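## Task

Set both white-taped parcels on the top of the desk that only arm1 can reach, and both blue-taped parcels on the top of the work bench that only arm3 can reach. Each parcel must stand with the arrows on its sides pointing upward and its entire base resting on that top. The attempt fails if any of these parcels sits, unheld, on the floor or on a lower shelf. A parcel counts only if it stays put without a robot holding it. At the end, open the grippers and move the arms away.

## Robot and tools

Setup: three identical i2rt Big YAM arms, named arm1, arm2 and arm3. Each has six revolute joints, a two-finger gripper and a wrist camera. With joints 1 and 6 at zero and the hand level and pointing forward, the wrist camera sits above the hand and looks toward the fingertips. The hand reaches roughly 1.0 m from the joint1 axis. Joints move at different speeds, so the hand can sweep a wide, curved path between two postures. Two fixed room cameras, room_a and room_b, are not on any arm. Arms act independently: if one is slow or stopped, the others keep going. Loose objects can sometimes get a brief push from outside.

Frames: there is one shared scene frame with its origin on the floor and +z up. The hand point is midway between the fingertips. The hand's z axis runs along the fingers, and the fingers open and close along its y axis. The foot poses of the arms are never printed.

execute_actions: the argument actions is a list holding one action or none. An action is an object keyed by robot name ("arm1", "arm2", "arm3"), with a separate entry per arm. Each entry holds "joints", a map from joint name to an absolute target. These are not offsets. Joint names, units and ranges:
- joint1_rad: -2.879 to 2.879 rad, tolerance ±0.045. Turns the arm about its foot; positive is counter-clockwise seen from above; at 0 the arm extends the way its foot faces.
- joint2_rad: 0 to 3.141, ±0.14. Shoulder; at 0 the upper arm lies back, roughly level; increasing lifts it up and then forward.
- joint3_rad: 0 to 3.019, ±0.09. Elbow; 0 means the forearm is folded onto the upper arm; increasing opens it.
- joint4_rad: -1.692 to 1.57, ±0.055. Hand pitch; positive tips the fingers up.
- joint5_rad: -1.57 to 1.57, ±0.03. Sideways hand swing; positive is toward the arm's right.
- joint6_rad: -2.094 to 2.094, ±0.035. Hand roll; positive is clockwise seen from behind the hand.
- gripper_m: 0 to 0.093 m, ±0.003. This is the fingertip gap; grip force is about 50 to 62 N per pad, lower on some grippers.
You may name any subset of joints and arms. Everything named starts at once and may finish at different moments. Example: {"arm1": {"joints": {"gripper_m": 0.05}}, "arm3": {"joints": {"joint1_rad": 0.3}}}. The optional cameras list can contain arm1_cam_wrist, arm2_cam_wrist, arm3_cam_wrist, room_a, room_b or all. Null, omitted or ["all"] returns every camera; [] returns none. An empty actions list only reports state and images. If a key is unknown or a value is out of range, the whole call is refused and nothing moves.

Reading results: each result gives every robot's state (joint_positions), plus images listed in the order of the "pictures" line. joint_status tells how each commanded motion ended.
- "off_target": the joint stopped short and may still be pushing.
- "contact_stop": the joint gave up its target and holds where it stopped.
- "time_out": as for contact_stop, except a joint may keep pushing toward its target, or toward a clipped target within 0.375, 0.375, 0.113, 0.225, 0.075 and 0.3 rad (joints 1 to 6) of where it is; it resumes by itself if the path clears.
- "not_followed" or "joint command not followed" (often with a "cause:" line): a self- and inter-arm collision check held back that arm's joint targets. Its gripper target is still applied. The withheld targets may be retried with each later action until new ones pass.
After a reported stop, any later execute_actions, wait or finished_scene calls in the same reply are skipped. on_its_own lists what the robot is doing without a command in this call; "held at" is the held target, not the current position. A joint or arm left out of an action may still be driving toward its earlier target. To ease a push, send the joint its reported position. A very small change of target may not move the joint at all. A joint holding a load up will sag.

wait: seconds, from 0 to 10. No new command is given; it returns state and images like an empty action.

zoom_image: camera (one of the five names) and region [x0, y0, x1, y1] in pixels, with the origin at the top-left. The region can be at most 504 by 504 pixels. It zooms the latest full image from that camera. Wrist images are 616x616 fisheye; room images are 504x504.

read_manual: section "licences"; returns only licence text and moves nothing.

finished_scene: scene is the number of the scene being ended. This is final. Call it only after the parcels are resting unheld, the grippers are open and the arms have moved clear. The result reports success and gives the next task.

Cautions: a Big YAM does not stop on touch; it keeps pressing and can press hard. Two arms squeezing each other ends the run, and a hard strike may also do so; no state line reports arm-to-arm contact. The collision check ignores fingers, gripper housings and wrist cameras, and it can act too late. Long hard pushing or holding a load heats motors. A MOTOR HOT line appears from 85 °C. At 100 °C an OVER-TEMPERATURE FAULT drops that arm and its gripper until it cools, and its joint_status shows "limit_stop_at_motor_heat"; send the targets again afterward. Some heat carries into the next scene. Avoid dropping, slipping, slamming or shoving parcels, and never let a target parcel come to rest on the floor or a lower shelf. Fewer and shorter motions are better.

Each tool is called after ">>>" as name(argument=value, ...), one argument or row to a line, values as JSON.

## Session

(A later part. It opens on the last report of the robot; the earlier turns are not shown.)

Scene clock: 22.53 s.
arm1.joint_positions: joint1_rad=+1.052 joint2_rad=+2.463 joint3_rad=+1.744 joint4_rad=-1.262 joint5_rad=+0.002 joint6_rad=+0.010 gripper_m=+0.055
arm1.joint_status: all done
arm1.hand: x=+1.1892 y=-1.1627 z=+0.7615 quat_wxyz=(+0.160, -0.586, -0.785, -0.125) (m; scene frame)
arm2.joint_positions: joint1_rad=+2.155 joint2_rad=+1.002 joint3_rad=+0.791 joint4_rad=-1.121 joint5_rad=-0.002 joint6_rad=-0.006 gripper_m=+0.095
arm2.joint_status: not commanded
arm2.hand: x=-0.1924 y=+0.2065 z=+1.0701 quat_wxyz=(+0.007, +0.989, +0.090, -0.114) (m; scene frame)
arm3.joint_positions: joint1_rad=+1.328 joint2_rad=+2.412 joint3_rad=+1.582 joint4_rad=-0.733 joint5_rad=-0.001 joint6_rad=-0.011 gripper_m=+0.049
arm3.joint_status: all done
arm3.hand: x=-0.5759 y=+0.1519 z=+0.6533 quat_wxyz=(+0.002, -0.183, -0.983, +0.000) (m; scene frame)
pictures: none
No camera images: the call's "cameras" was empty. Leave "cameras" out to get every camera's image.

>>> execute_actions(
  actions=[
    {"arm1":{"joints":{"joint2_rad":2.49}},"arm3":{"joints":{"gripper_m":0.093}}},
  ],
  cameras=[],
)

>>> execute_actions(
  actions=[
    {"arm1":{"joints":{"gripper_m":0.093}},"arm3":{"joints":{"joint2_rad":2.15,"joint4_rad":-0.95}}},
  ],
  cameras=["arm1_cam_wrist"],
)

>>> execute_actions(
  actions=[
    {"arm1":{"joints":{"joint2_rad":2.0,"joint4_rad":-1.5}},"arm3":{"joints":{"joint1_rad":2.02,"joint2_rad":2.33,"joint3_rad":1.84,"joint4_rad":-1.0,"joint6_rad":-0.85}},"arm2":{"joints":{"joint2_rad":1.6,"joint3_rad":1.2}}},
  ],
  cameras=["arm1_cam_wrist","arm2_cam_wrist","arm3_cam_wrist"],
)

Scene clock: 23.83 s.
arm1.joint_positions: joint1_rad=+1.052 joint2_rad=+2.487 joint3_rad=+1.744 joint4_rad=-1.262 joint5_rad=+0.002 joint6_rad=+0.010 gripper_m=+0.055
arm1.joint_status: all done
arm1.hand: x=+1.1873 y=-1.1556 z=+0.7488 quat_wxyz=(+0.169, -0.584, -0.783, -0.133) (m; scene frame)
arm2.joint_positions: joint1_rad=+2.155 joint2_rad=+1.002 joint3_rad=+0.791 joint4_rad=-1.121 joint5_rad=-0.002 joint6_rad=-0.006 gripper_m=+0.095
arm2.joint_status: not commanded
arm2.hand: x=-0.1924 y=+0.2065 z=+1.0701 quat_wxyz=(+0.007, +0.989, +0.090, -0.114) (m; scene frame)
arm3.joint_positions: joint1_rad=+1.328 joint2_rad=+2.430 joint3_rad=+1.582 joint4_rad=-0.726 joint5_rad=-0.001 joint6_rad=-0.011 gripper_m=+0.093
arm3.joint_status: all done
arm3.hand: x=-0.5797 y=+0.1534 z=+0.6429 quat_wxyz=(+0.007, -0.183, -0.983, -0.001) (m; scene frame)
pictures: none
No camera images: the call's "cameras" was empty. Leave "cameras" out to get every camera's image.

Scene clock: 25.20 s.
arm1.joint_positions: joint1_rad=+1.052 joint2_rad=+2.487 joint3_rad=+1.744 joint4_rad=-1.262 joint5_rad=+0.002 joint6_rad=+0.010 gripper_m=+0.093
arm1.joint_status: all done
arm1.hand: x=+1.1873 y=-1.1556 z=+0.7488 quat_wxyz=(+0.169, -0.584, -0.783, -0.133) (m; scene frame)
arm2.joint_positions: joint1_rad=+2.155 joint2_rad=+1.002 joint3_rad=+0.791 joint4_rad=-1.121 joint5_rad=-0.002 joint6_rad=-0.006 gripper_m=+0.095
arm2.joint_status: not commanded
arm2.hand: x=-0.1924 y=+0.2065 z=+1.0701 quat_wxyz=(+0.007, +0.989, +0.090, -0.114) (m; scene frame)
arm3.joint_positions: joint1_rad=+1.328 joint2_rad=+2.151 joint3_rad=+1.590 joint4_rad=-0.937 joint5_rad=-0.001 joint6_rad=-0.011 gripper_m=+0.093
arm3.joint_status: all done
arm3.hand: x=-0.5567 y=+0.1447 z=+0.8101 quat_wxyz=(-0.030, -0.183, -0.983, +0.007) (m; scene frame)
pictures: arm1_cam_wrist
Images, in order (width x height): arm1_cam_wrist 616x616.

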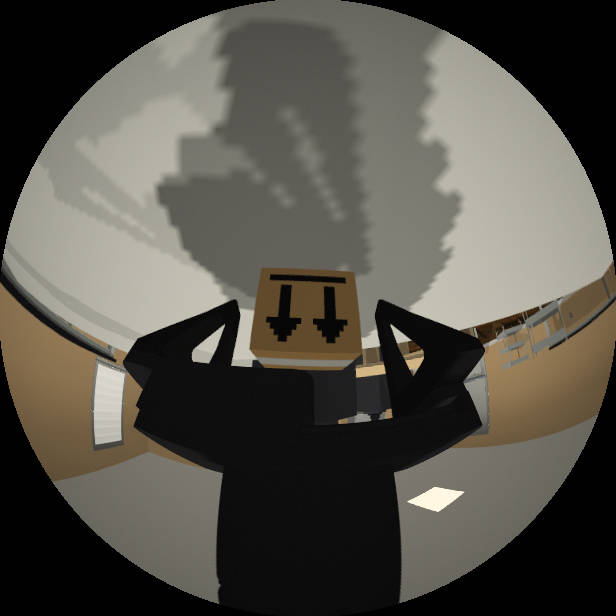

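Scene clock: 27.00 s.
arm1.joint_positions: joint1_rad=+1.052 joint2_rad=+2.008 joint3_rad=+1.755 joint4_rad=-1.488 joint5_rad=+0.002 joint6_rad=+0.010 gripper_m=+0.093
arm1.joint_status: all done
arm1.hand: x=+1.1917 y=-1.1857 z=+1.0298 quat_wxyz=(+0.064, -0.597, -0.798, -0.056) (m; scene frame)
arm2.joint_positions: joint1_rad=+2.155 joint2_rad=+1.615 joint3_rad=+1.163 joint4_rad=-1.121 joint5_rad=-0.002 joint6_rad=-0.006 gripper_m=+0.095
arm2.joint_status: all done
arm2.hand: x=-0.3327 y=+0.1825 z=+0.9945 quat_wxyz=(-0.003, +0.996, +0.090, +0.006) (m; scene frame)
arm3.joint_positions: joint1_rad=+2.012 joint2_rad=+2.348 joint3_rad=+1.802 joint4_rad=-0.987 joint5_rad=-0.001 joint6_rad=-0.838 gripper_m=+0.093
arm3.joint_status: all done
arm3.hand: x=-0.4992 y=+0.5783 z=+0.7578 quat_wxyz=(-0.015, +0.541, -0.841, +0.001) (m; scene frame)
pictures: arm1_cam_wrist, arm2_cam_wrist, arm3_cam_wrist
Images, in order (width x height): arm1_cam_wrist 616x616, arm2_cam_wrist 616x616, arm3_cam_wrist 616x616.

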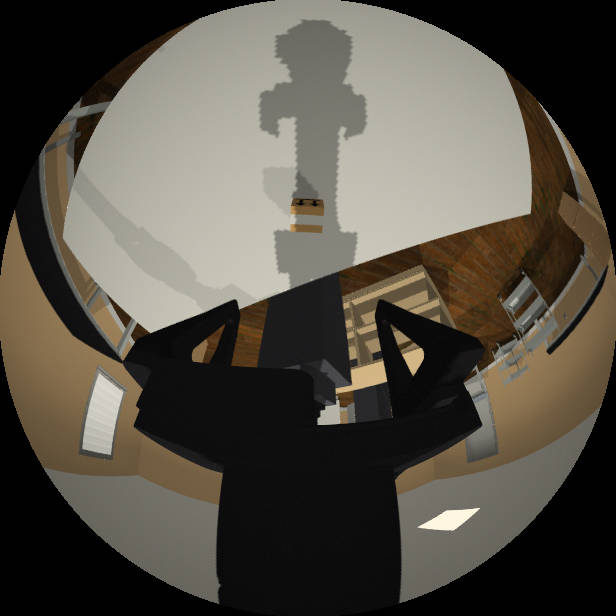

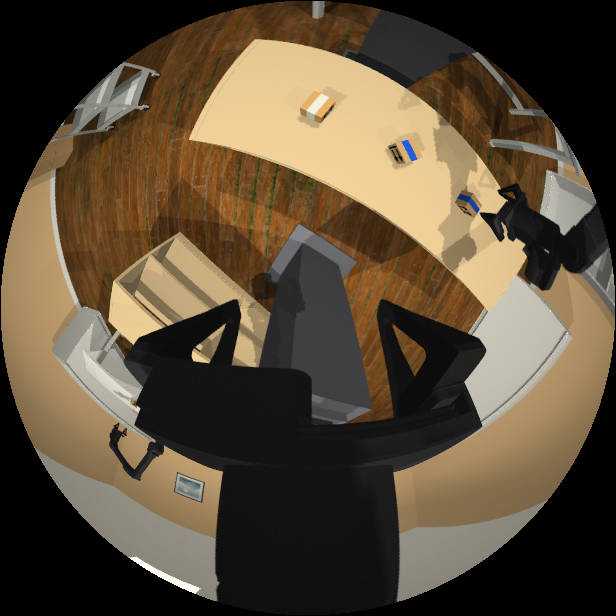

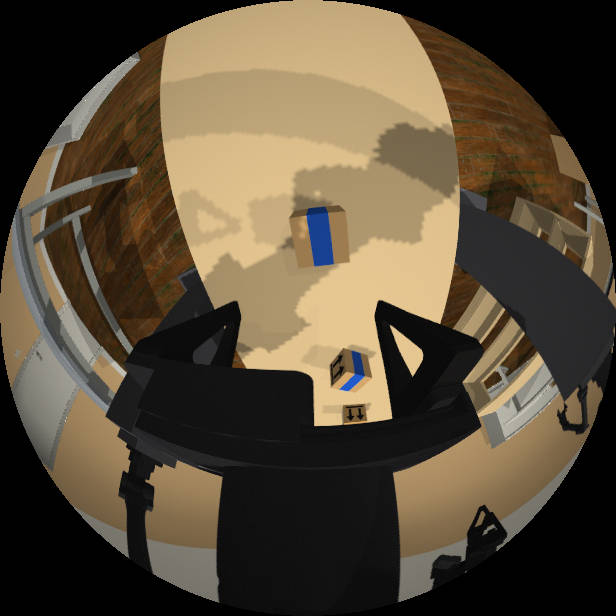

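>>> execute_actions(
  actions=[
    {"arm1":{"joints":{"joint1_rad":-0.3,"joint2_rad":1.2,"joint3_rad":1.0,"joint4_rad":-1.3}},"arm3":{"joints":{"joint2_rad":2.465,"joint3_rad":1.935,"joint4_rad":-0.985,"joint6_rad":-0.98}},"arm2":{"joints":{"joint1_rad":2.135,"joint2_rad":2.55,"joint3_rad":2.0,"joint4_rad":-0.95,"joint6_rad":0.53}}},
  ],
  cameras=["arm2_cam_wrist","arm3_cam_wrist"],
)

Scene clock: 29.33 s.
arm1.joint_positions: joint1_rad=-0.300 joint2_rad=+1.206 joint3_rad=+0.987 joint4_rad=-1.305 joint5_rad=+0.002 joint6_rad=+0.008 gripper_m=+0.093
arm1.joint_status: all done
arm1.hand: x=+0.7334 y=-0.8022 z=+1.0970 quat_wxyz=(-0.006, -0.968, -0.250, +0.015) (m; scene frame)
arm2.joint_positions: joint1_rad=+2.140 joint2_rad=+2.566 joint3_rad=+1.962 joint4_rad=-0.956 joint5_rad=-0.002 joint6_rad=+0.523 gripper_m=+0.095
arm2.joint_status: all done
arm2.hand: x=-0.5722 y=+0.1535 z=+0.7158 quat_wxyz=(-0.003, +0.983, -0.181, -0.001) (m; scene frame)
arm3.joint_positions: joint1_rad=+2.012 joint2_rad=+2.480 joint3_rad=+1.896 joint4_rad=-0.987 joint5_rad=-0.001 joint6_rad=-0.969 gripper_m=+0.093
arm3.joint_status: all done
arm3.hand: x=-0.4908 y=+0.5812 z=+0.7022 quat_wxyz=(+0.003, +0.595, -0.804, -0.004) (m; scene frame)
pictures: arm2_cam_wrist, arm3_cam_wrist
Images, in order (width x height): arm2_cam_wrist 616x616, arm3_cam_wrist 616x616.

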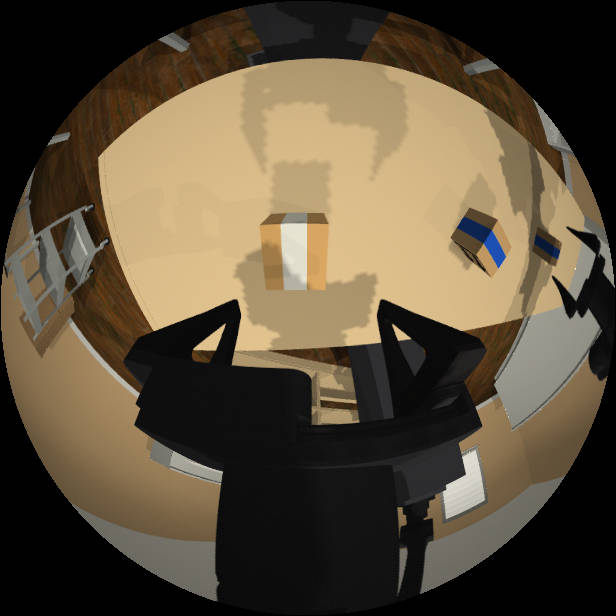

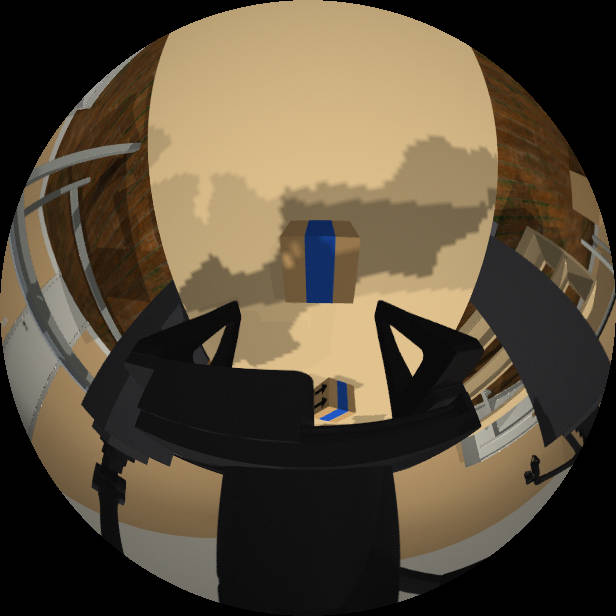

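>>> execute_actions(
  actions=[
    {"arm3":{"joints":{"joint2_rad":2.575,"joint3_rad":1.985,"joint4_rad":-0.91}},"arm2":{"joints":{"joint1_rad":2.155,"joint2_rad":2.705,"joint3_rad":2.13,"joint4_rad":-0.93}}},
  ],
  cameras=[],
)

>>> execute_actions(
  actions=[
    {"arm3":{"joints":{"gripper_m":0.03}},"arm2":{"joints":{"gripper_m":0.03}}},
  ],
  cameras=["arm2_cam_wrist","arm3_cam_wrist"],
)

Scene clock: 30.80 s.
arm1.joint_positions: joint1_rad=-0.300 joint2_rad=+1.206 joint3_rad=+0.987 joint4_rad=-1.305 joint5_rad=+0.002 joint6_rad=+0.008 gripper_m=+0.093
arm1.joint_status: not commanded
arm1.hand: x=+0.7334 y=-0.8022 z=+1.0970 quat_wxyz=(-0.006, -0.968, -0.250, +0.015) (m; scene frame)
arm2.joint_positions: joint1_rad=+2.151 joint2_rad=+2.720 joint3_rad=+2.099 joint4_rad=-0.939 joint5_rad=-0.002 joint6_rad=+0.523 gripper_m=+0.095
arm2.joint_status: all done
arm2.hand: x=-0.5852 y=+0.1440 z=+0.6543 quat_wxyz=(-0.003, +0.984, -0.176, -0.002) (m; scene frame)
arm3.joint_positions: joint1_rad=+2.012 joint2_rad=+2.588 joint3_rad=+1.949 joint4_rad=-0.923 joint5_rad=-0.001 joint6_rad=-0.969 gripper_m=+0.093
arm3.joint_status: all done
arm3.hand: x=-0.4846 y=+0.5834 z=+0.6466 quat_wxyz=(+0.000, +0.595, -0.804, -0.003) (m; scene frame)
pictures: none
No camera images: the call's "cameras" was empty. Leave "cameras" out to get every camera's image.

Scene clock: 31.43 s.
arm1.joint_positions: joint1_rad=-0.300 joint2_rad=+1.206 joint3_rad=+0.987 joint4_rad=-1.305 joint5_rad=+0.002 joint6_rad=+0.008 gripper_m=+0.093
arm1.joint_status: not commanded
arm1.hand: x=+0.7334 y=-0.8022 z=+1.0970 quat_wxyz=(-0.006, -0.968, -0.250, +0.015) (m; scene frame)
arm2.joint_positions: joint1_rad=+2.151 joint2_rad=+2.720 joint3_rad=+2.099 joint4_rad=-0.939 joint5_rad=-0.002 joint6_rad=+0.523 gripper_m=+0.049
arm2.joint_status: gripper_m off_target (ended at +0.049, target +0.030)
arm2.hand: x=-0.5853 y=+0.1442 z=+0.6543 quat_wxyz=(-0.003, +0.984, -0.176, -0.002) (m; scene frame)
arm3.joint_positions: joint1_rad=+2.012 joint2_rad=+2.588 joint3_rad=+1.949 joint4_rad=-0.923 joint5_rad=-0.001 joint6_rad=-0.970 gripper_m=+0.049
arm3.joint_status: gripper_m off_target (ended at +0.049, target +0.030)
arm3.hand: x=-0.4846 y=+0.5834 z=+0.6466 quat_wxyz=(+0.000, +0.595, -0.804, -0.003) (m; scene frame)
pictures: arm2_cam_wrist, arm3_cam_wrist
Images, in order (width x height): arm2_cam_wrist 616x616, arm3_cam_wrist 616x616.

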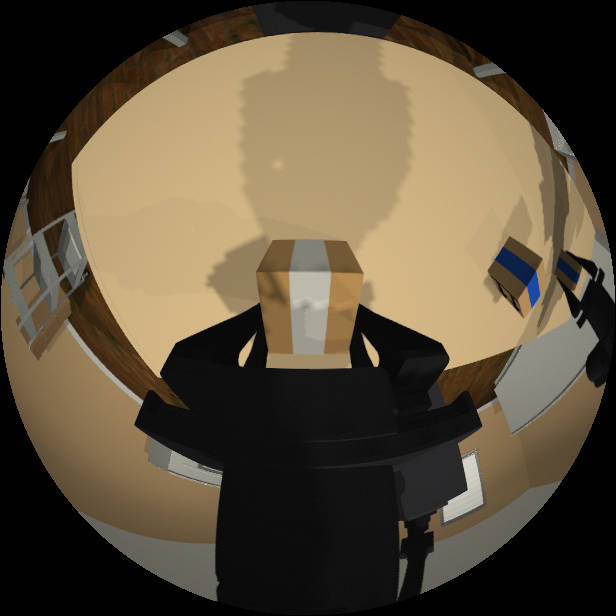

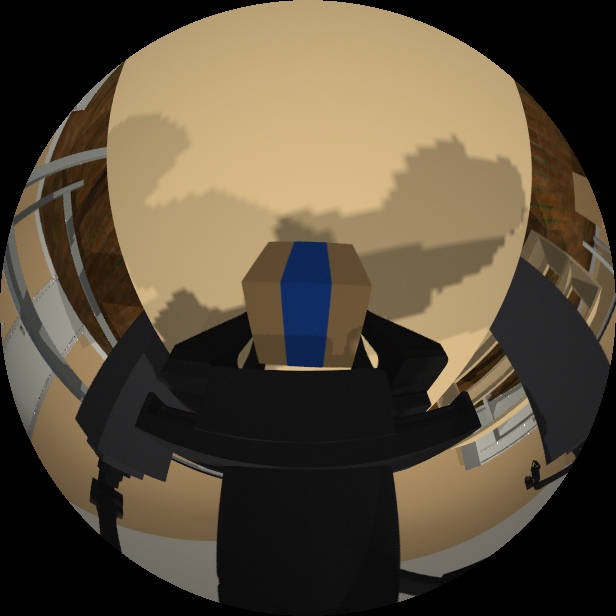

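>>> execute_actions(
  actions=[
    {"arm3":{"joints":{"joint2_rad":2.2,"joint4_rad":-1.28}},"arm2":{"joints":{"joint2_rad":2.3,"joint4_rad":-1.3}}},
  ],
  cameras=[],
)

>>> execute_actions(
  actions=[
    {"arm3":{"joints":{"joint2_rad":1.5,"joint3_rad":1.25}},"arm2":{"joints":{"joint2_rad":1.5,"joint3_rad":1.2,"joint6_rad":0}}},
  ],
  cameras=[],
)

>>> execute_actions(
  actions=[
    {"arm3":{"joints":{"joint1_rad":-1.85,"joint2_rad":1.7,"joint3_rad":1.45,"joint6_rad":0}},"arm2":{"joints":{"joint1_rad":-1.85,"joint2_rad":1.9,"joint3_rad":1.6,"joint4_rad":-1.2}}},
  ],
  cameras=["arm2_cam_wrist","arm3_cam_wrist","room_b"],
)

Scene clock: 33.53 s.
arm1.joint_positions: joint1_rad=-0.300 joint2_rad=+1.206 joint3_rad=+0.987 joint4_rad=-1.305 joint5_rad=+0.002 joint6_rad=+0.008 gripper_m=+0.093
arm1.joint_status: not commanded
arm1.hand: x=+0.7334 y=-0.8022 z=+1.0970 quat_wxyz=(-0.006, -0.968, -0.250, +0.015) (m; scene frame)
arm2.joint_positions: joint1_rad=+2.151 joint2_rad=+2.320 joint3_rad=+2.110 joint4_rad=-1.289 joint5_rad=-0.002 joint6_rad=+0.523 gripper_m=+0.049
arm2.joint_status: all done
arm2.hand: x=-0.5998 y=+0.1393 z=+0.9355 quat_wxyz=(+0.007, +0.984, -0.176, -0.031) (m; scene frame)
arm3.joint_positions: joint1_rad=+2.012 joint2_rad=+2.218 joint3_rad=+1.968 joint4_rad=-1.267 joint5_rad=-0.001 joint6_rad=-0.970 gripper_m=+0.049
arm3.joint_status: all done
arm3.hand: x=-0.4824 y=+0.5828 z=+0.9003 quat_wxyz=(-0.022, +0.595, -0.804, +0.004) (m; scene frame)
pictures: none
No camera images: the call's "cameras" was empty. Leave "cameras" out to get every camera's image.

Scene clock: 35.20 s.
arm1.joint_positions: joint1_rad=-0.300 joint2_rad=+1.206 joint3_rad=+0.987 joint4_rad=-1.305 joint5_rad=+0.002 joint6_rad=+0.008 gripper_m=+0.093
arm1.joint_status: not commanded
arm1.hand: x=+0.7334 y=-0.8022 z=+1.0970 quat_wxyz=(-0.006, -0.968, -0.250, +0.015) (m; scene frame)
arm2.joint_positions: joint1_rad=+2.151 joint2_rad=+1.507 joint3_rad=+1.180 joint4_rad=-1.292 joint5_rad=-0.002 joint6_rad=+0.008 gripper_m=+0.049
arm2.joint_status: all done
arm2.hand: x=-0.2997 y=+0.1897 z=+1.0463 quat_wxyz=(-0.006, +0.996, +0.081, +0.029) (m; scene frame)
arm3.joint_positions: joint1_rad=+2.012 joint2_rad=+1.503 joint3_rad=+1.247 joint4_rad=-1.271 joint5_rad=-0.001 joint6_rad=-0.970 gripper_m=+0.049
arm3.joint_status: all done
arm3.hand: x=-0.7134 y=+0.5096 z=+1.0218 quat_wxyz=(-0.017, +0.595, -0.804, +0.003) (m; scene frame)
pictures: none
No camera images: the call's "cameras" was empty. Leave "cameras" out to get every camera's image.

Scene clock: 40.80 s.
arm1.joint_positions: joint1_rad=-0.300 joint2_rad=+1.206 joint3_rad=+0.987 joint4_rad=-1.305 joint5_rad=+0.002 joint6_rad=+0.008 gripper_m=+0.093
arm1.joint_status: not commanded
arm1.hand: x=+0.7334 y=-0.8022 z=+1.0970 quat_wxyz=(-0.006, -0.968, -0.250, +0.015) (m; scene frame)
arm2.joint_positions: joint1_rad=-1.845 joint2_rad=+1.897 joint3_rad=+1.550 joint4_rad=-1.209 joint5_rad=+0.001 joint6_rad=+0.006 gripper_m=+0.049
arm2.joint_status: all done
arm2.hand: x=+0.5519 y=-0.1009 z=+0.9976 quat_wxyz=(-0.009, -0.338, -0.941, -0.003) (m; scene frame)
arm3.joint_positions: joint1_rad=-1.853 joint2_rad=+1.718 joint3_rad=+1.389 joint4_rad=-1.270 joint5_rad=+0.002 joint6_rad=-0.009 gripper_m=+0.049
arm3.joint_status: all done
arm3.hand: x=-1.5931 y=+0.5804 z=+0.9865 quat_wxyz=(-0.002, -0.979, +0.203, -0.009) (m; scene frame)
pictures: arm2_cam_wrist, arm3_cam_wrist, room_b
joint command not followed: on one or more control steps a check withheld the commanded joint targets of the arm2 arm, and it was not sent them on those steps.
cause: the commanded joint targets would bring a part of the robot too close to another arm (this arm's wrist (the part past joint 4) and the other arm's wrist (the part past joint 4)); next, command targets that bring no part of the robot closer to that arm.
joint command not followed: on one or more control steps a check withheld the commanded joint targets of the arm3 arm, and it was not sent them on those steps.
cause: the commanded joint targets would bring a part of the robot too close to another arm (this arm's wrist (the part past joint 4) and the other arm's wrist (the part past joint 4)); next, command targets that bring no part of the robot closer to that arm.
Images, in order (width x height): arm2_cam_wrist 616x616, arm3_cam_wrist 616x616, room_b 504x504.

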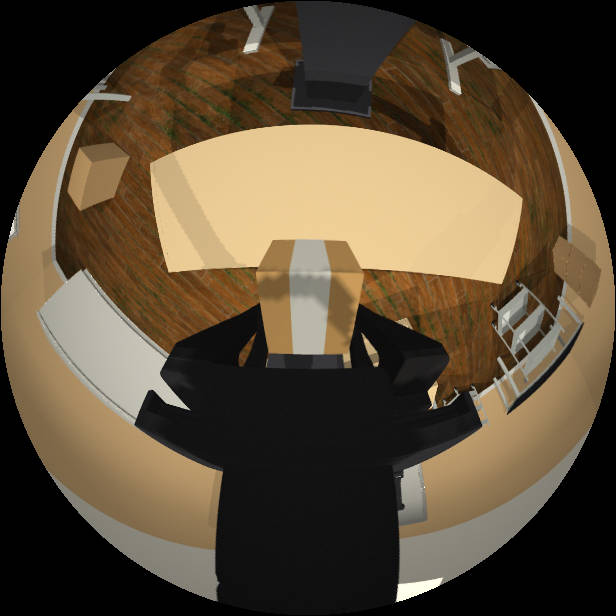

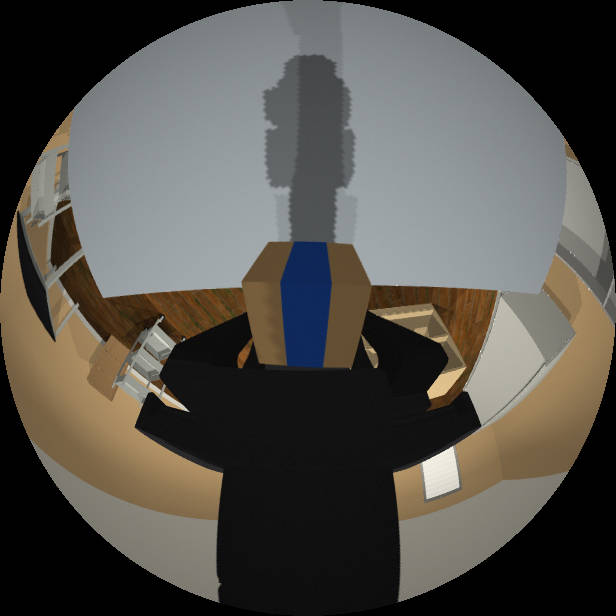

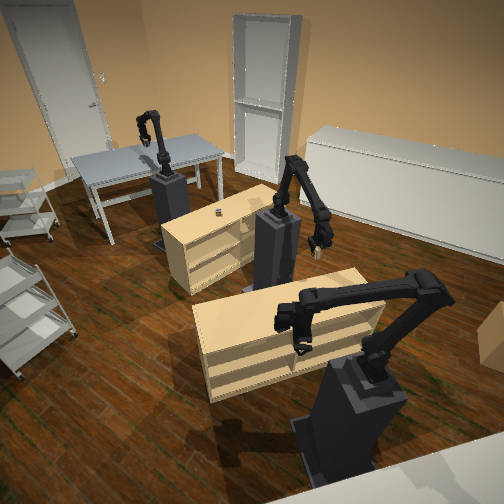

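>>> execute_actions(
  actions=[
    {"arm3":{"joints":{"joint2_rad":2.045,"joint3_rad":1.46,"joint4_rad":-0.92}},"arm2":{"joints":{"joint2_rad":2.41,"joint3_rad":1.7,"joint4_rad":-0.8}}},
  ],
  cameras=["room_b"],
)

>>> zoom_image(
  camera="room_b",
  region=[260,230,380,330],
)

>>> execute_actions(
  actions=[
    {"arm3":{"joints":{"joint2_rad":2.11,"joint4_rad":-0.88}},"arm2":{"joints":{"joint2_rad":2.48,"joint4_rad":-0.73}}},
  ],
  cameras=["room_b"],
)

>>> zoom_image(
  camera="room_b",
  region=[260,230,380,330],
)

Scene clock: 42.77 s.
arm1.joint_positions: joint1_rad=-0.300 joint2_rad=+1.206 joint3_rad=+0.987 joint4_rad=-1.305 joint5_rad=+0.002 joint6_rad=+0.008 gripper_m=+0.093
arm1.joint_status: not commanded
arm1.hand: x=+0.7334 y=-0.8022 z=+1.0970 quat_wxyz=(-0.006, -0.968, -0.250, +0.015) (m; scene frame)
arm2.joint_positions: joint1_rad=-1.845 joint2_rad=+2.422 joint3_rad=+1.667 joint4_rad=-0.813 joint5_rad=+0.001 joint6_rad=+0.006 gripper_m=+0.049
arm2.joint_status: all done
arm2.hand: x=+0.6004 y=-0.1360 z=+0.7271 quat_wxyz=(-0.003, -0.338, -0.941, -0.005) (m; scene frame)
arm3.joint_positions: joint1_rad=-1.853 joint2_rad=+2.074 joint3_rad=+1.426 joint4_rad=-0.936 joint5_rad=+0.002 joint6_rad=-0.009 gripper_m=+0.049
arm3.joint_status: all done
arm3.hand: x=-1.6556 y=+0.6076 z=+0.8144 quat_wxyz=(-0.001, -0.979, +0.204, -0.001) (m; scene frame)
pictures: room_b
Images, in order (width x height): room_b 504x504.

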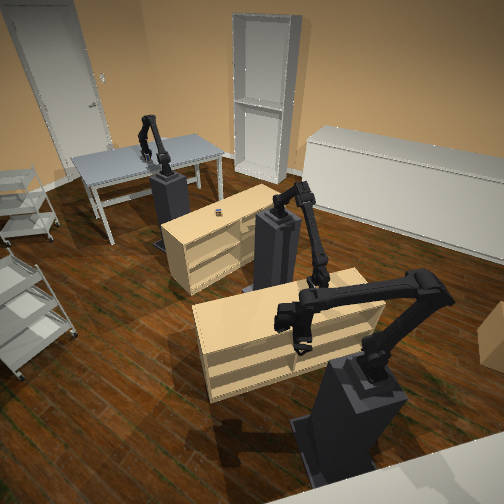

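Region (260, 230, 380, 330) of room_b's 504x504 image, scaled by 4.200, with more detail than that image has.

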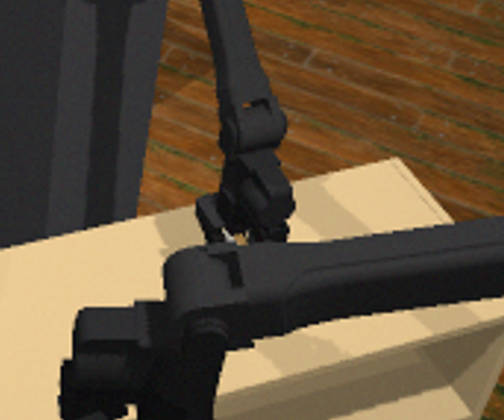

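Scene clock: 43.73 s.
arm1.joint_positions: joint1_rad=-0.300 joint2_rad=+1.206 joint3_rad=+0.987 joint4_rad=-1.305 joint5_rad=+0.002 joint6_rad=+0.008 gripper_m=+0.093
arm1.joint_status: not commanded
arm1.hand: x=+0.7334 y=-0.8022 z=+1.0970 quat_wxyz=(-0.006, -0.968, -0.250, +0.015) (m; scene frame)
arm2.joint_positions: joint1_rad=-1.845 joint2_rad=+2.492 joint3_rad=+1.670 joint4_rad=-0.744 joint5_rad=+0.001 joint6_rad=+0.006 gripper_m=+0.049
arm2.joint_status: all done
arm2.hand: x=+0.5972 y=-0.1328 z=+0.6856 quat_wxyz=(-0.004, -0.338, -0.941, -0.005) (m; scene frame)
arm3.joint_positions: joint1_rad=-1.853 joint2_rad=+2.109 joint3_rad=+1.426 joint4_rad=-0.894 joint5_rad=+0.001 joint6_rad=-0.009 gripper_m=+0.049
arm3.joint_status: all done
arm3.hand: x=-1.6595 y=+0.6092 z=+0.7956 quat_wxyz=(+0.000, -0.979, +0.204, +0.003) (m; scene frame)
pictures: room_b
Images, in order (width x height): room_b 504x504.

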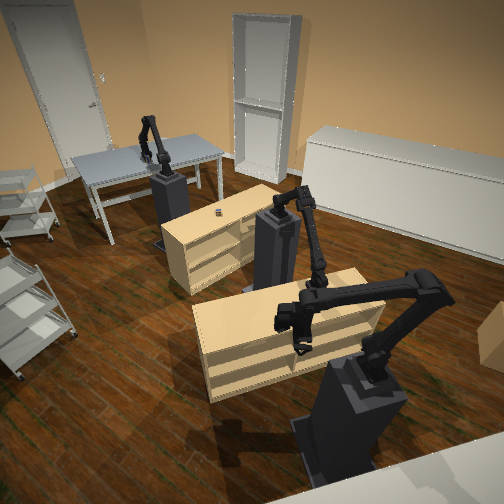

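Region (260, 230, 380, 330) of room_b's 504x504 image, scaled by 4.200, with more detail than that image has.

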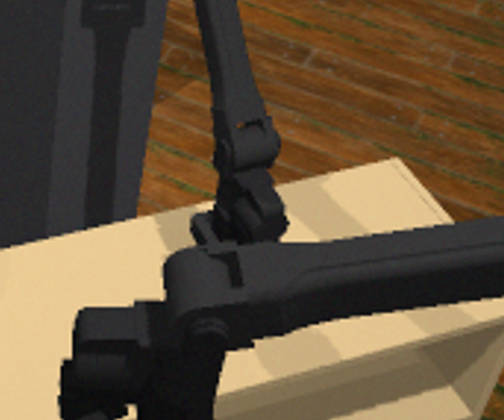

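>>> execute_actions(
  actions=[
    {"arm3":{"joints":{"gripper_m":0.093}},"arm2":{"joints":{"joint2_rad":2.535,"joint4_rad":-0.68}}},
  ],
  cameras=["arm3_cam_wrist"],
)

>>> execute_actions(
  actions=[
    {"arm3":{"joints":{"joint2_rad":1.7,"joint4_rad":-1.25}},"arm2":{"joints":{"joint2_rad":2.565,"joint4_rad":-0.66}}},
  ],
  cameras=["arm2_cam_wrist"],
)

Scene clock: 45.03 s.
arm1.joint_positions: joint1_rad=-0.300 joint2_rad=+1.206 joint3_rad=+0.987 joint4_rad=-1.305 joint5_rad=+0.002 joint6_rad=+0.008 gripper_m=+0.093
arm1.joint_status: not commanded
arm1.hand: x=+0.7334 y=-0.8022 z=+1.0970 quat_wxyz=(-0.006, -0.968, -0.250, +0.015) (m; scene frame)
arm2.joint_positions: joint1_rad=-1.845 joint2_rad=+2.542 joint3_rad=+1.670 joint4_rad=-0.695 joint5_rad=+0.001 joint6_rad=+0.006 gripper_m=+0.049
arm2.joint_status: all done
arm2.hand: x=+0.5927 y=-0.1286 z=+0.6555 quat_wxyz=(-0.004, -0.338, -0.941, -0.005) (m; scene frame)
arm3.joint_positions: joint1_rad=-1.853 joint2_rad=+2.109 joint3_rad=+1.426 joint4_rad=-0.894 joint5_rad=+0.001 joint6_rad=-0.009 gripper_m=+0.093
arm3.joint_status: all done
arm3.hand: x=-1.6595 y=+0.6092 z=+0.7956 quat_wxyz=(+0.000, -0.979, +0.204, +0.003) (m; scene frame)
pictures: arm3_cam_wrist
Images, in order (width x height): arm3_cam_wrist 616x616.

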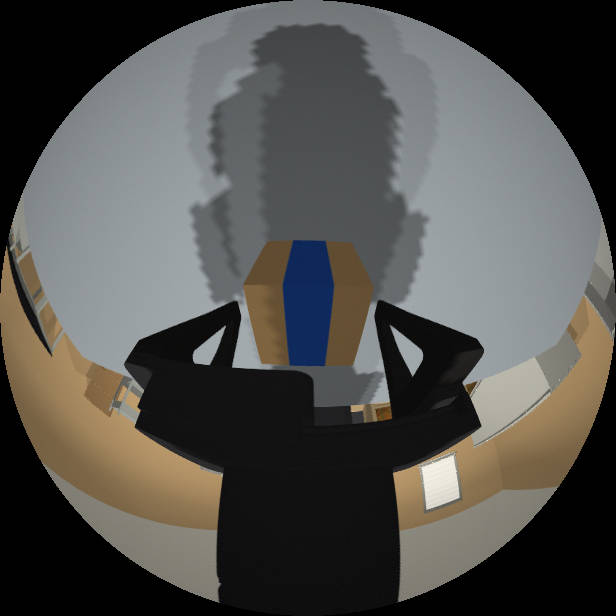

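Scene clock: 46.50 s.
arm1.joint_positions: joint1_rad=-0.300 joint2_rad=+1.206 joint3_rad=+0.987 joint4_rad=-1.305 joint5_rad=+0.002 joint6_rad=+0.008 gripper_m=+0.093
arm1.joint_status: not commanded
arm1.hand: x=+0.7334 y=-0.8022 z=+1.0970 quat_wxyz=(-0.006, -0.968, -0.250, +0.015) (m; scene frame)
arm2.joint_positions: joint1_rad=-1.845 joint2_rad=+2.548 joint3_rad=+1.672 joint4_rad=-0.676 joint5_rad=+0.001 joint6_rad=+0.005 gripper_m=+0.049
arm2.joint_status: all done
arm2.hand: x=+0.5952 y=-0.1305 z=+0.6525 quat_wxyz=(-0.011, -0.338, -0.941, -0.003) (m; scene frame)
arm3.joint_positions: joint1_rad=-1.853 joint2_rad=+1.705 joint3_rad=+1.430 joint4_rad=-1.236 joint5_rad=+0.001 joint6_rad=-0.009 gripper_m=+0.093
arm3.joint_status: all done
arm3.hand: x=-1.6140 y=+0.5896 z=+1.0086 quat_wxyz=(+0.007, -0.978, +0.203, +0.034) (m; scene frame)
pictures: arm2_cam_wrist
Images, in order (width x height): arm2_cam_wrist 616x616.

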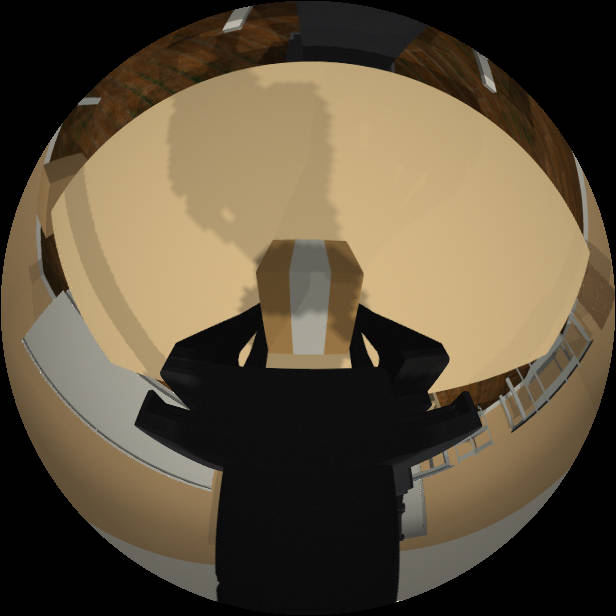

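>>> execute_actions(
  actions=[
    {"arm3":{"joints":{"joint1_rad":0.2,"joint6_rad":-0.85}},"arm2":{"joints":{"gripper_m":0.093}}},
  ],
  cameras=[],
)

>>> execute_actions(
  actions=[
    {"arm3":{"joints":{"joint1_rad":1.7,"joint2_rad":2.0,"joint3_rad":1.6,"joint4_rad":-1.1}},"arm2":{"joints":{"joint2_rad":2.1,"joint4_rad":-1.05}}},
  ],
  cameras=[],
)

>>> execute_actions(
  actions=[
    {"arm3":{"joints":{"joint2_rad":2.265,"joint4_rad":-0.84}},"arm2":{"joints":{"joint1_rad":-0.2,"joint2_rad":1.0,"joint3_rad":0.9}},"arm1":{"joints":{"joint1_rad":-1.675,"joint6_rad":-0.19}}},
  ],
  cameras=["arm3_cam_wrist"],
)

>>> execute_actions(
  actions=[
    {"arm1":{"joints":{"joint2_rad":2.5,"joint3_rad":1.89,"joint4_rad":-0.88}}},
  ],
  cameras=["arm1_cam_wrist"],
)

Scene clock: 49.03 s.
arm1.joint_positions: joint1_rad=-0.300 joint2_rad=+1.206 joint3_rad=+0.987 joint4_rad=-1.305 joint5_rad=+0.002 joint6_rad=+0.008 gripper_m=+0.093
arm1.joint_status: not commanded
arm1.hand: x=+0.7334 y=-0.8022 z=+1.0970 quat_wxyz=(-0.006, -0.968, -0.250, +0.015) (m; scene frame)
arm2.joint_positions: joint1_rad=-1.845 joint2_rad=+2.558 joint3_rad=+1.672 joint4_rad=-0.675 joint5_rad=+0.001 joint6_rad=+0.005 gripper_m=+0.093
arm2.joint_status: all done
arm2.hand: x=+0.5925 y=-0.1282 z=+0.6464 quat_wxyz=(-0.007, -0.338, -0.941, -0.004) (m; scene frame)
arm3.joint_positions: joint1_rad=+0.207 joint2_rad=+1.705 joint3_rad=+1.430 joint4_rad=-1.236 joint5_rad=+0.000 joint6_rad=-0.840 gripper_m=+0.093
arm3.joint_status: all done
arm3.hand: x=-1.1011 y=-0.1439 z=+1.0019 quat_wxyz=(-0.006, -0.324, -0.946, +0.028) (m; scene frame)
pictures: none
No camera images: the call's "cameras" was empty. Leave "cameras" out to get every camera's image.

Scene clock: 50.83 s.
arm1.joint_positions: joint1_rad=-0.300 joint2_rad=+1.206 joint3_rad=+0.987 joint4_rad=-1.305 joint5_rad=+0.002 joint6_rad=+0.008 gripper_m=+0.093
arm1.joint_status: not commanded
arm1.hand: x=+0.7334 y=-0.8022 z=+1.0970 quat_wxyz=(-0.006, -0.968, -0.250, +0.015) (m; scene frame)
arm2.joint_positions: joint1_rad=-1.845 joint2_rad=+2.111 joint3_rad=+1.686 joint4_rad=-1.038 joint5_rad=+0.001 joint6_rad=+0.005 gripper_m=+0.093
arm2.joint_status: all done
arm2.hand: x=+0.6135 y=-0.1499 z=+0.9244 quat_wxyz=(-0.053, -0.338, -0.940, +0.012) (m; scene frame)
arm3.joint_positions: joint1_rad=+1.708 joint2_rad=+2.034 joint3_rad=+1.574 joint4_rad=-1.103 joint5_rad=-0.002 joint6_rad=-0.840 gripper_m=+0.093
arm3.joint_status: all done
arm3.hand: x=-0.5430 y=+0.3768 z=+0.8724 quat_wxyz=(+0.001, +0.408, -0.913, -0.002) (m; scene frame)
pictures: none
No camera images: the call's "cameras" was empty. Leave "cameras" out to get every camera's image.

Scene clock: 52.67 s.
arm1.joint_positions: joint1_rad=-1.674 joint2_rad=+1.206 joint3_rad=+0.987 joint4_rad=-1.305 joint5_rad=+0.000 joint6_rad=-0.180 gripper_m=+0.093
arm1.joint_status: all done
arm1.hand: x=+0.8076 y=-0.3845 z=+1.0996 quat_wxyz=(+0.016, -0.942, +0.334, +0.013) (m; scene frame)
arm2.joint_positions: joint1_rad=-0.201 joint2_rad=+1.000 joint3_rad=+0.893 joint4_rad=-1.038 joint5_rad=-0.002 joint6_rad=+0.005 gripper_m=+0.093
arm2.joint_status: all done
arm2.hand: x=+0.3134 y=+0.5499 z=+1.1313 quat_wxyz=(-0.192, +0.449, -0.867, -0.101) (m; scene frame)
arm3.joint_positions: joint1_rad=+1.708 joint2_rad=+2.293 joint3_rad=+1.574 joint4_rad=-0.855 joint5_rad=-0.002 joint6_rad=-0.840 gripper_m=+0.093
arm3.joint_status: all done
arm3.hand: x=-0.5304 y=+0.3771 z=+0.7216 quat_wxyz=(+0.005, +0.408, -0.913, -0.004) (m; scene frame)
pictures: arm3_cam_wrist
Images, in order (width x height): arm3_cam_wrist 616x616.

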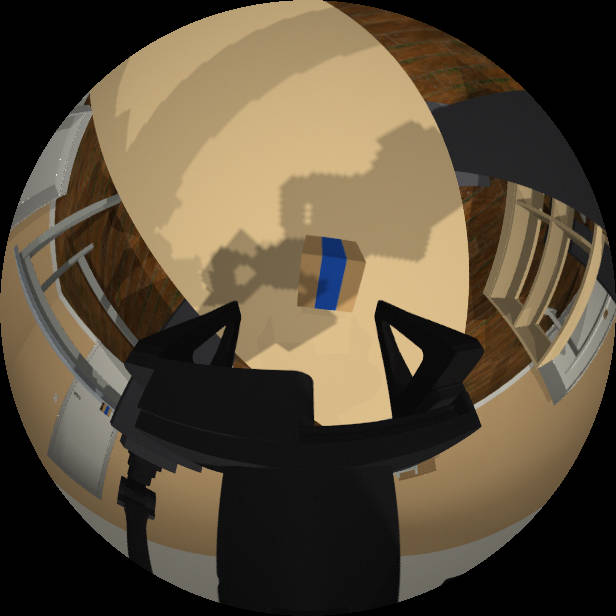

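Scene clock: 54.67 s.
arm1.joint_positions: joint1_rad=-1.674 joint2_rad=+2.533 joint3_rad=+1.851 joint4_rad=-0.883 joint5_rad=+0.000 joint6_rad=-0.180 gripper_m=+0.093
arm1.joint_status: all done
arm1.hand: x=+0.5957 y=-0.1296 z=+0.7214 quat_wxyz=(+0.005, -0.943, +0.334, -0.005) (m; scene frame)
arm2.joint_positions: joint1_rad=-0.201 joint2_rad=+1.000 joint3_rad=+0.893 joint4_rad=-1.038 joint5_rad=-0.002 joint6_rad=+0.005 gripper_m=+0.093
arm2.joint_status: not commanded
arm2.hand: x=+0.3134 y=+0.5499 z=+1.1313 quat_wxyz=(-0.192, +0.449, -0.867, -0.101) (m; scene frame)
arm3.joint_positions: joint1_rad=+1.708 joint2_rad=+2.293 joint3_rad=+1.574 joint4_rad=-0.855 joint5_rad=-0.002 joint6_rad=-0.840 gripper_m=+0.093
arm3.joint_status: not commanded
arm3.hand: x=-0.5304 y=+0.3771 z=+0.7216 quat_wxyz=(+0.005, +0.408, -0.913, -0.004) (m; scene frame)
pictures: arm1_cam_wrist
Images, in order (width x height): arm1_cam_wrist 616x616.

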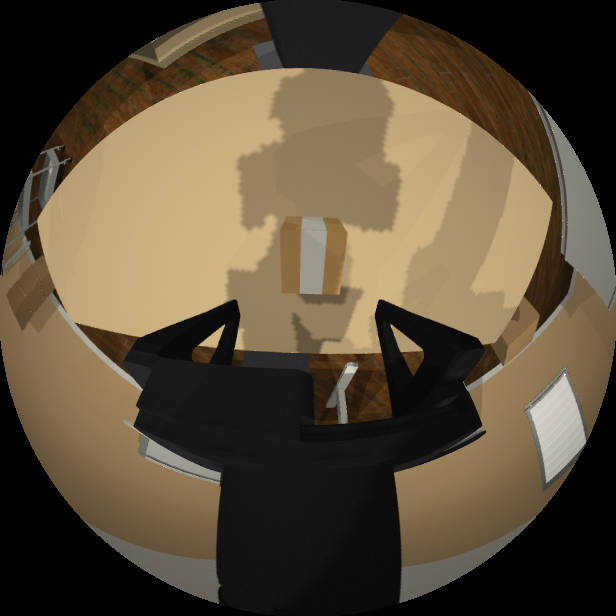

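>>> execute_actions(
  actions=[
    {"arm3":{"joints":{"joint1_rad":1.685,"joint6_rad":-0.70,"joint2_rad":2.34,"joint3_rad":1.62,"joint4_rad":-0.8}},"arm1":{"joints":{"joint2_rad":2.65,"joint3_rad":1.92,"joint4_rad":-0.8}}},
  ],
  cameras=["arm1_cam_wrist","arm3_cam_wrist"],
)

Scene clock: 57.23 s.
arm1.joint_positions: joint1_rad=-1.674 joint2_rad=+2.671 joint3_rad=+1.900 joint4_rad=-0.810 joint5_rad=+0.000 joint6_rad=-0.180 gripper_m=+0.093
arm1.joint_status: all done
arm1.hand: x=+0.6018 y=-0.1351 z=+0.6464 quat_wxyz=(+0.002, -0.943, +0.334, -0.012) (m; scene frame)
arm2.joint_positions: joint1_rad=-0.201 joint2_rad=+1.000 joint3_rad=+0.893 joint4_rad=-1.038 joint5_rad=-0.002 joint6_rad=+0.005 gripper_m=+0.093
arm2.joint_status: not commanded
arm2.hand: x=+0.3134 y=+0.5499 z=+1.1313 quat_wxyz=(-0.192, +0.449, -0.867, -0.101) (m; scene frame)
arm3.joint_positions: joint1_rad=+1.691 joint2_rad=+2.343 joint3_rad=+1.581 joint4_rad=-0.814 joint5_rad=-0.002 joint6_rad=-0.711 gripper_m=+0.093
arm3.joint_status: all done
arm3.hand: x=-0.5313 y=+0.3669 z=+0.6935 quat_wxyz=(+0.007, +0.340, -0.940, -0.004) (m; scene frame)
pictures: arm1_cam_wrist, arm3_cam_wrist
Images, in order (width x height): arm1_cam_wrist 616x616, arm3_cam_wrist 616x616.

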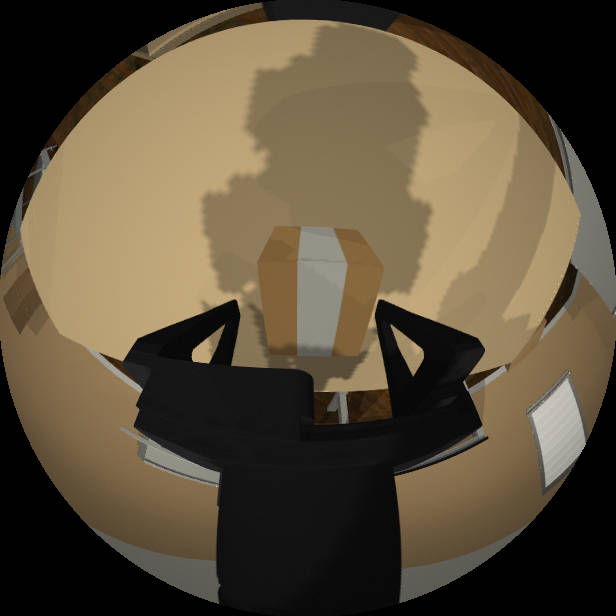

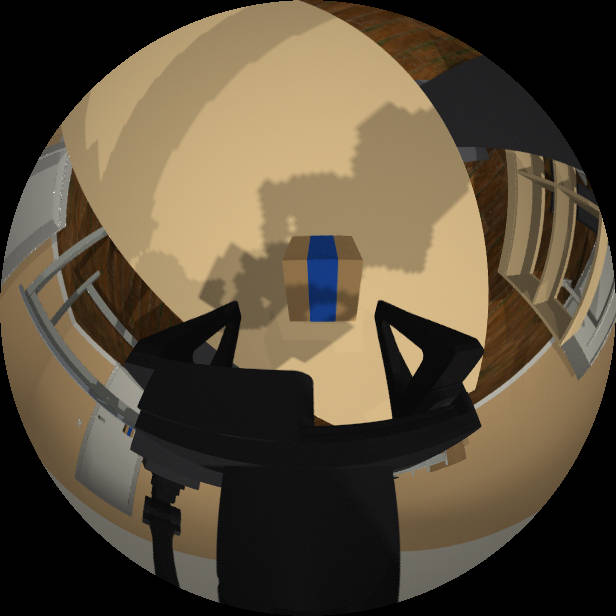

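>>> execute_actions(
  actions=[
    {"arm3":{"joints":{"joint1_rad":1.675,"joint2_rad":2.45,"joint3_rad":1.66,"joint4_rad":-0.73}},"arm1":{"joints":{"gripper_m":0.03}}},
  ],
  cameras=["arm1_cam_wrist","arm3_cam_wrist"],
)

>>> execute_actions(
  actions=[
    {"arm3":{"joints":{"gripper_m":0.03}},"arm1":{"joints":{"joint2_rad":2.2,"joint4_rad":-1.1}}},
  ],
  cameras=["arm1_cam_wrist","arm3_cam_wrist"],
)

Scene clock: 58.63 s.
arm1.joint_positions: joint1_rad=-1.674 joint2_rad=+2.671 joint3_rad=+1.900 joint4_rad=-0.810 joint5_rad=+0.001 joint6_rad=-0.181 gripper_m=+0.049
arm1.joint_status: gripper_m off_target (ended at +0.049, target +0.030)
arm1.hand: x=+0.6019 y=-0.1350 z=+0.6464 quat_wxyz=(+0.002, -0.943, +0.334, -0.012) (m; scene frame)
arm2.joint_positions: joint1_rad=-0.201 joint2_rad=+1.000 joint3_rad=+0.893 joint4_rad=-1.038 joint5_rad=-0.002 joint6_rad=+0.005 gripper_m=+0.093
arm2.joint_status: not commanded
arm2.hand: x=+0.3134 y=+0.5499 z=+1.1313 quat_wxyz=(-0.192, +0.449, -0.867, -0.101) (m; scene frame)
arm3.joint_positions: joint1_rad=+1.682 joint2_rad=+2.462 joint3_rad=+1.633 joint4_rad=-0.741 joint5_rad=-0.001 joint6_rad=-0.711 gripper_m=+0.093
arm3.joint_status: all done
arm3.hand: x=-0.5241 y=+0.3616 z=+0.6369 quat_wxyz=(+0.004, +0.336, -0.942, -0.003) (m; scene frame)
pictures: arm1_cam_wrist, arm3_cam_wrist
Images, in order (width x height): arm1_cam_wrist 616x616, arm3_cam_wrist 616x616.

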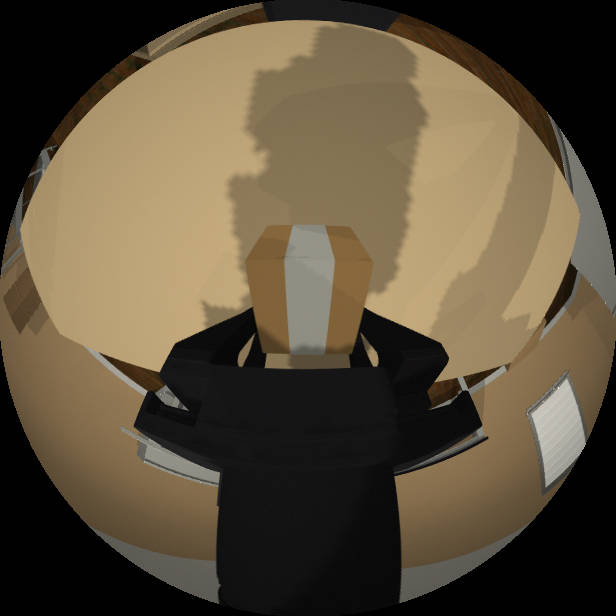

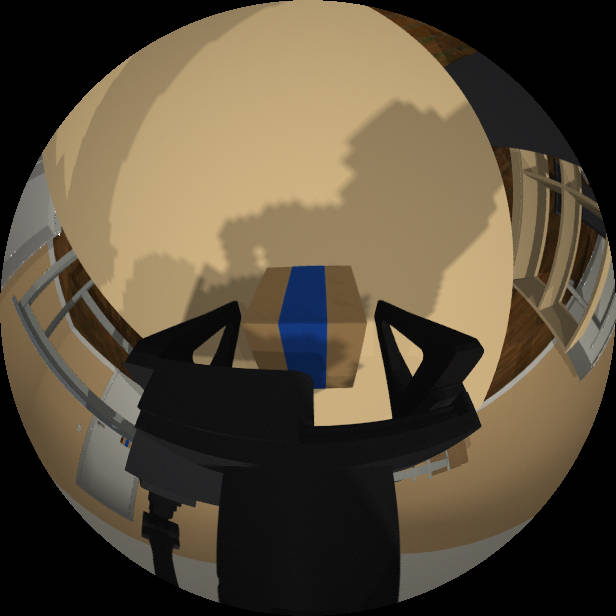

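Scene clock: 60.40 s.
arm1.joint_positions: joint1_rad=-1.674 joint2_rad=+2.215 joint3_rad=+1.900 joint4_rad=-1.090 joint5_rad=+0.001 joint6_rad=-0.181 gripper_m=+0.049
arm1.joint_status: all done
arm1.hand: x=+0.5670 y=-0.1011 z=+0.9484 quat_wxyz=(+0.046, -0.940, +0.332, +0.065) (m; scene frame)
arm2.joint_positions: joint1_rad=-0.201 joint2_rad=+1.000 joint3_rad=+0.893 joint4_rad=-1.038 joint5_rad=-0.002 joint6_rad=+0.005 gripper_m=+0.093
arm2.joint_status: not commanded
arm2.hand: x=+0.3134 y=+0.5499 z=+1.1313 quat_wxyz=(-0.192, +0.449, -0.867, -0.101) (m; scene frame)
arm3.joint_positions: joint1_rad=+1.682 joint2_rad=+2.462 joint3_rad=+1.633 joint4_rad=-0.741 joint5_rad=-0.001 joint6_rad=-0.710 gripper_m=+0.049
arm3.joint_status: gripper_m off_target (ended at +0.049, target +0.030)
arm3.hand: x=-0.5241 y=+0.3616 z=+0.6369 quat_wxyz=(+0.004, +0.336, -0.942, -0.003) (m; scene frame)
pictures: arm1_cam_wrist, arm3_cam_wrist
Images, in order (width x height): arm1_cam_wrist 616x616, arm3_cam_wrist 616x616.

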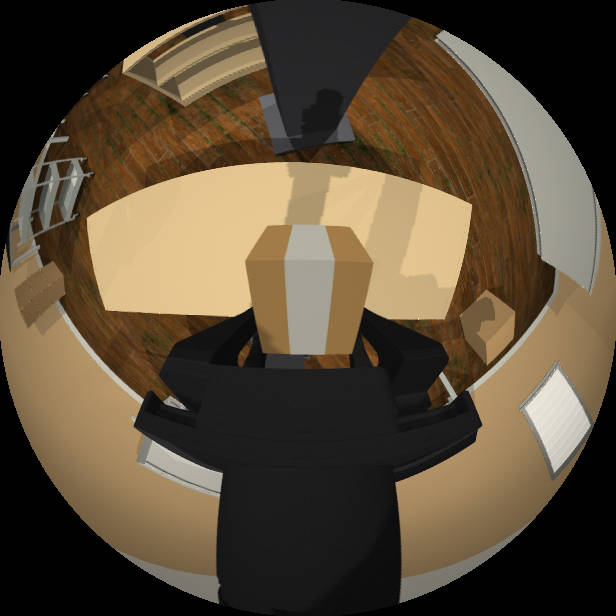

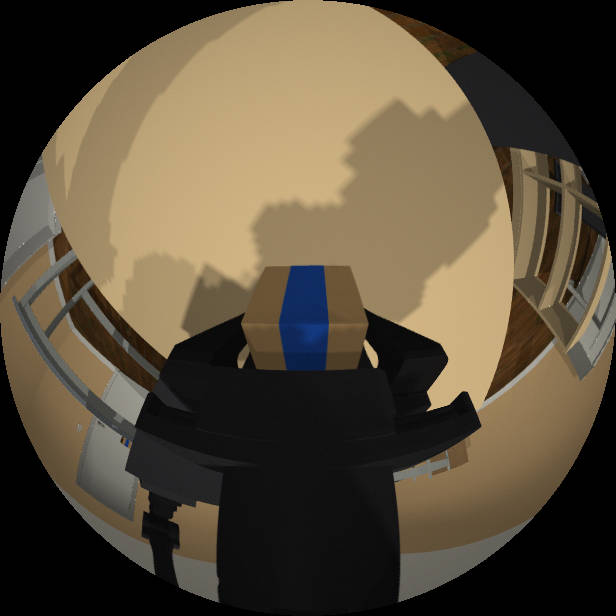

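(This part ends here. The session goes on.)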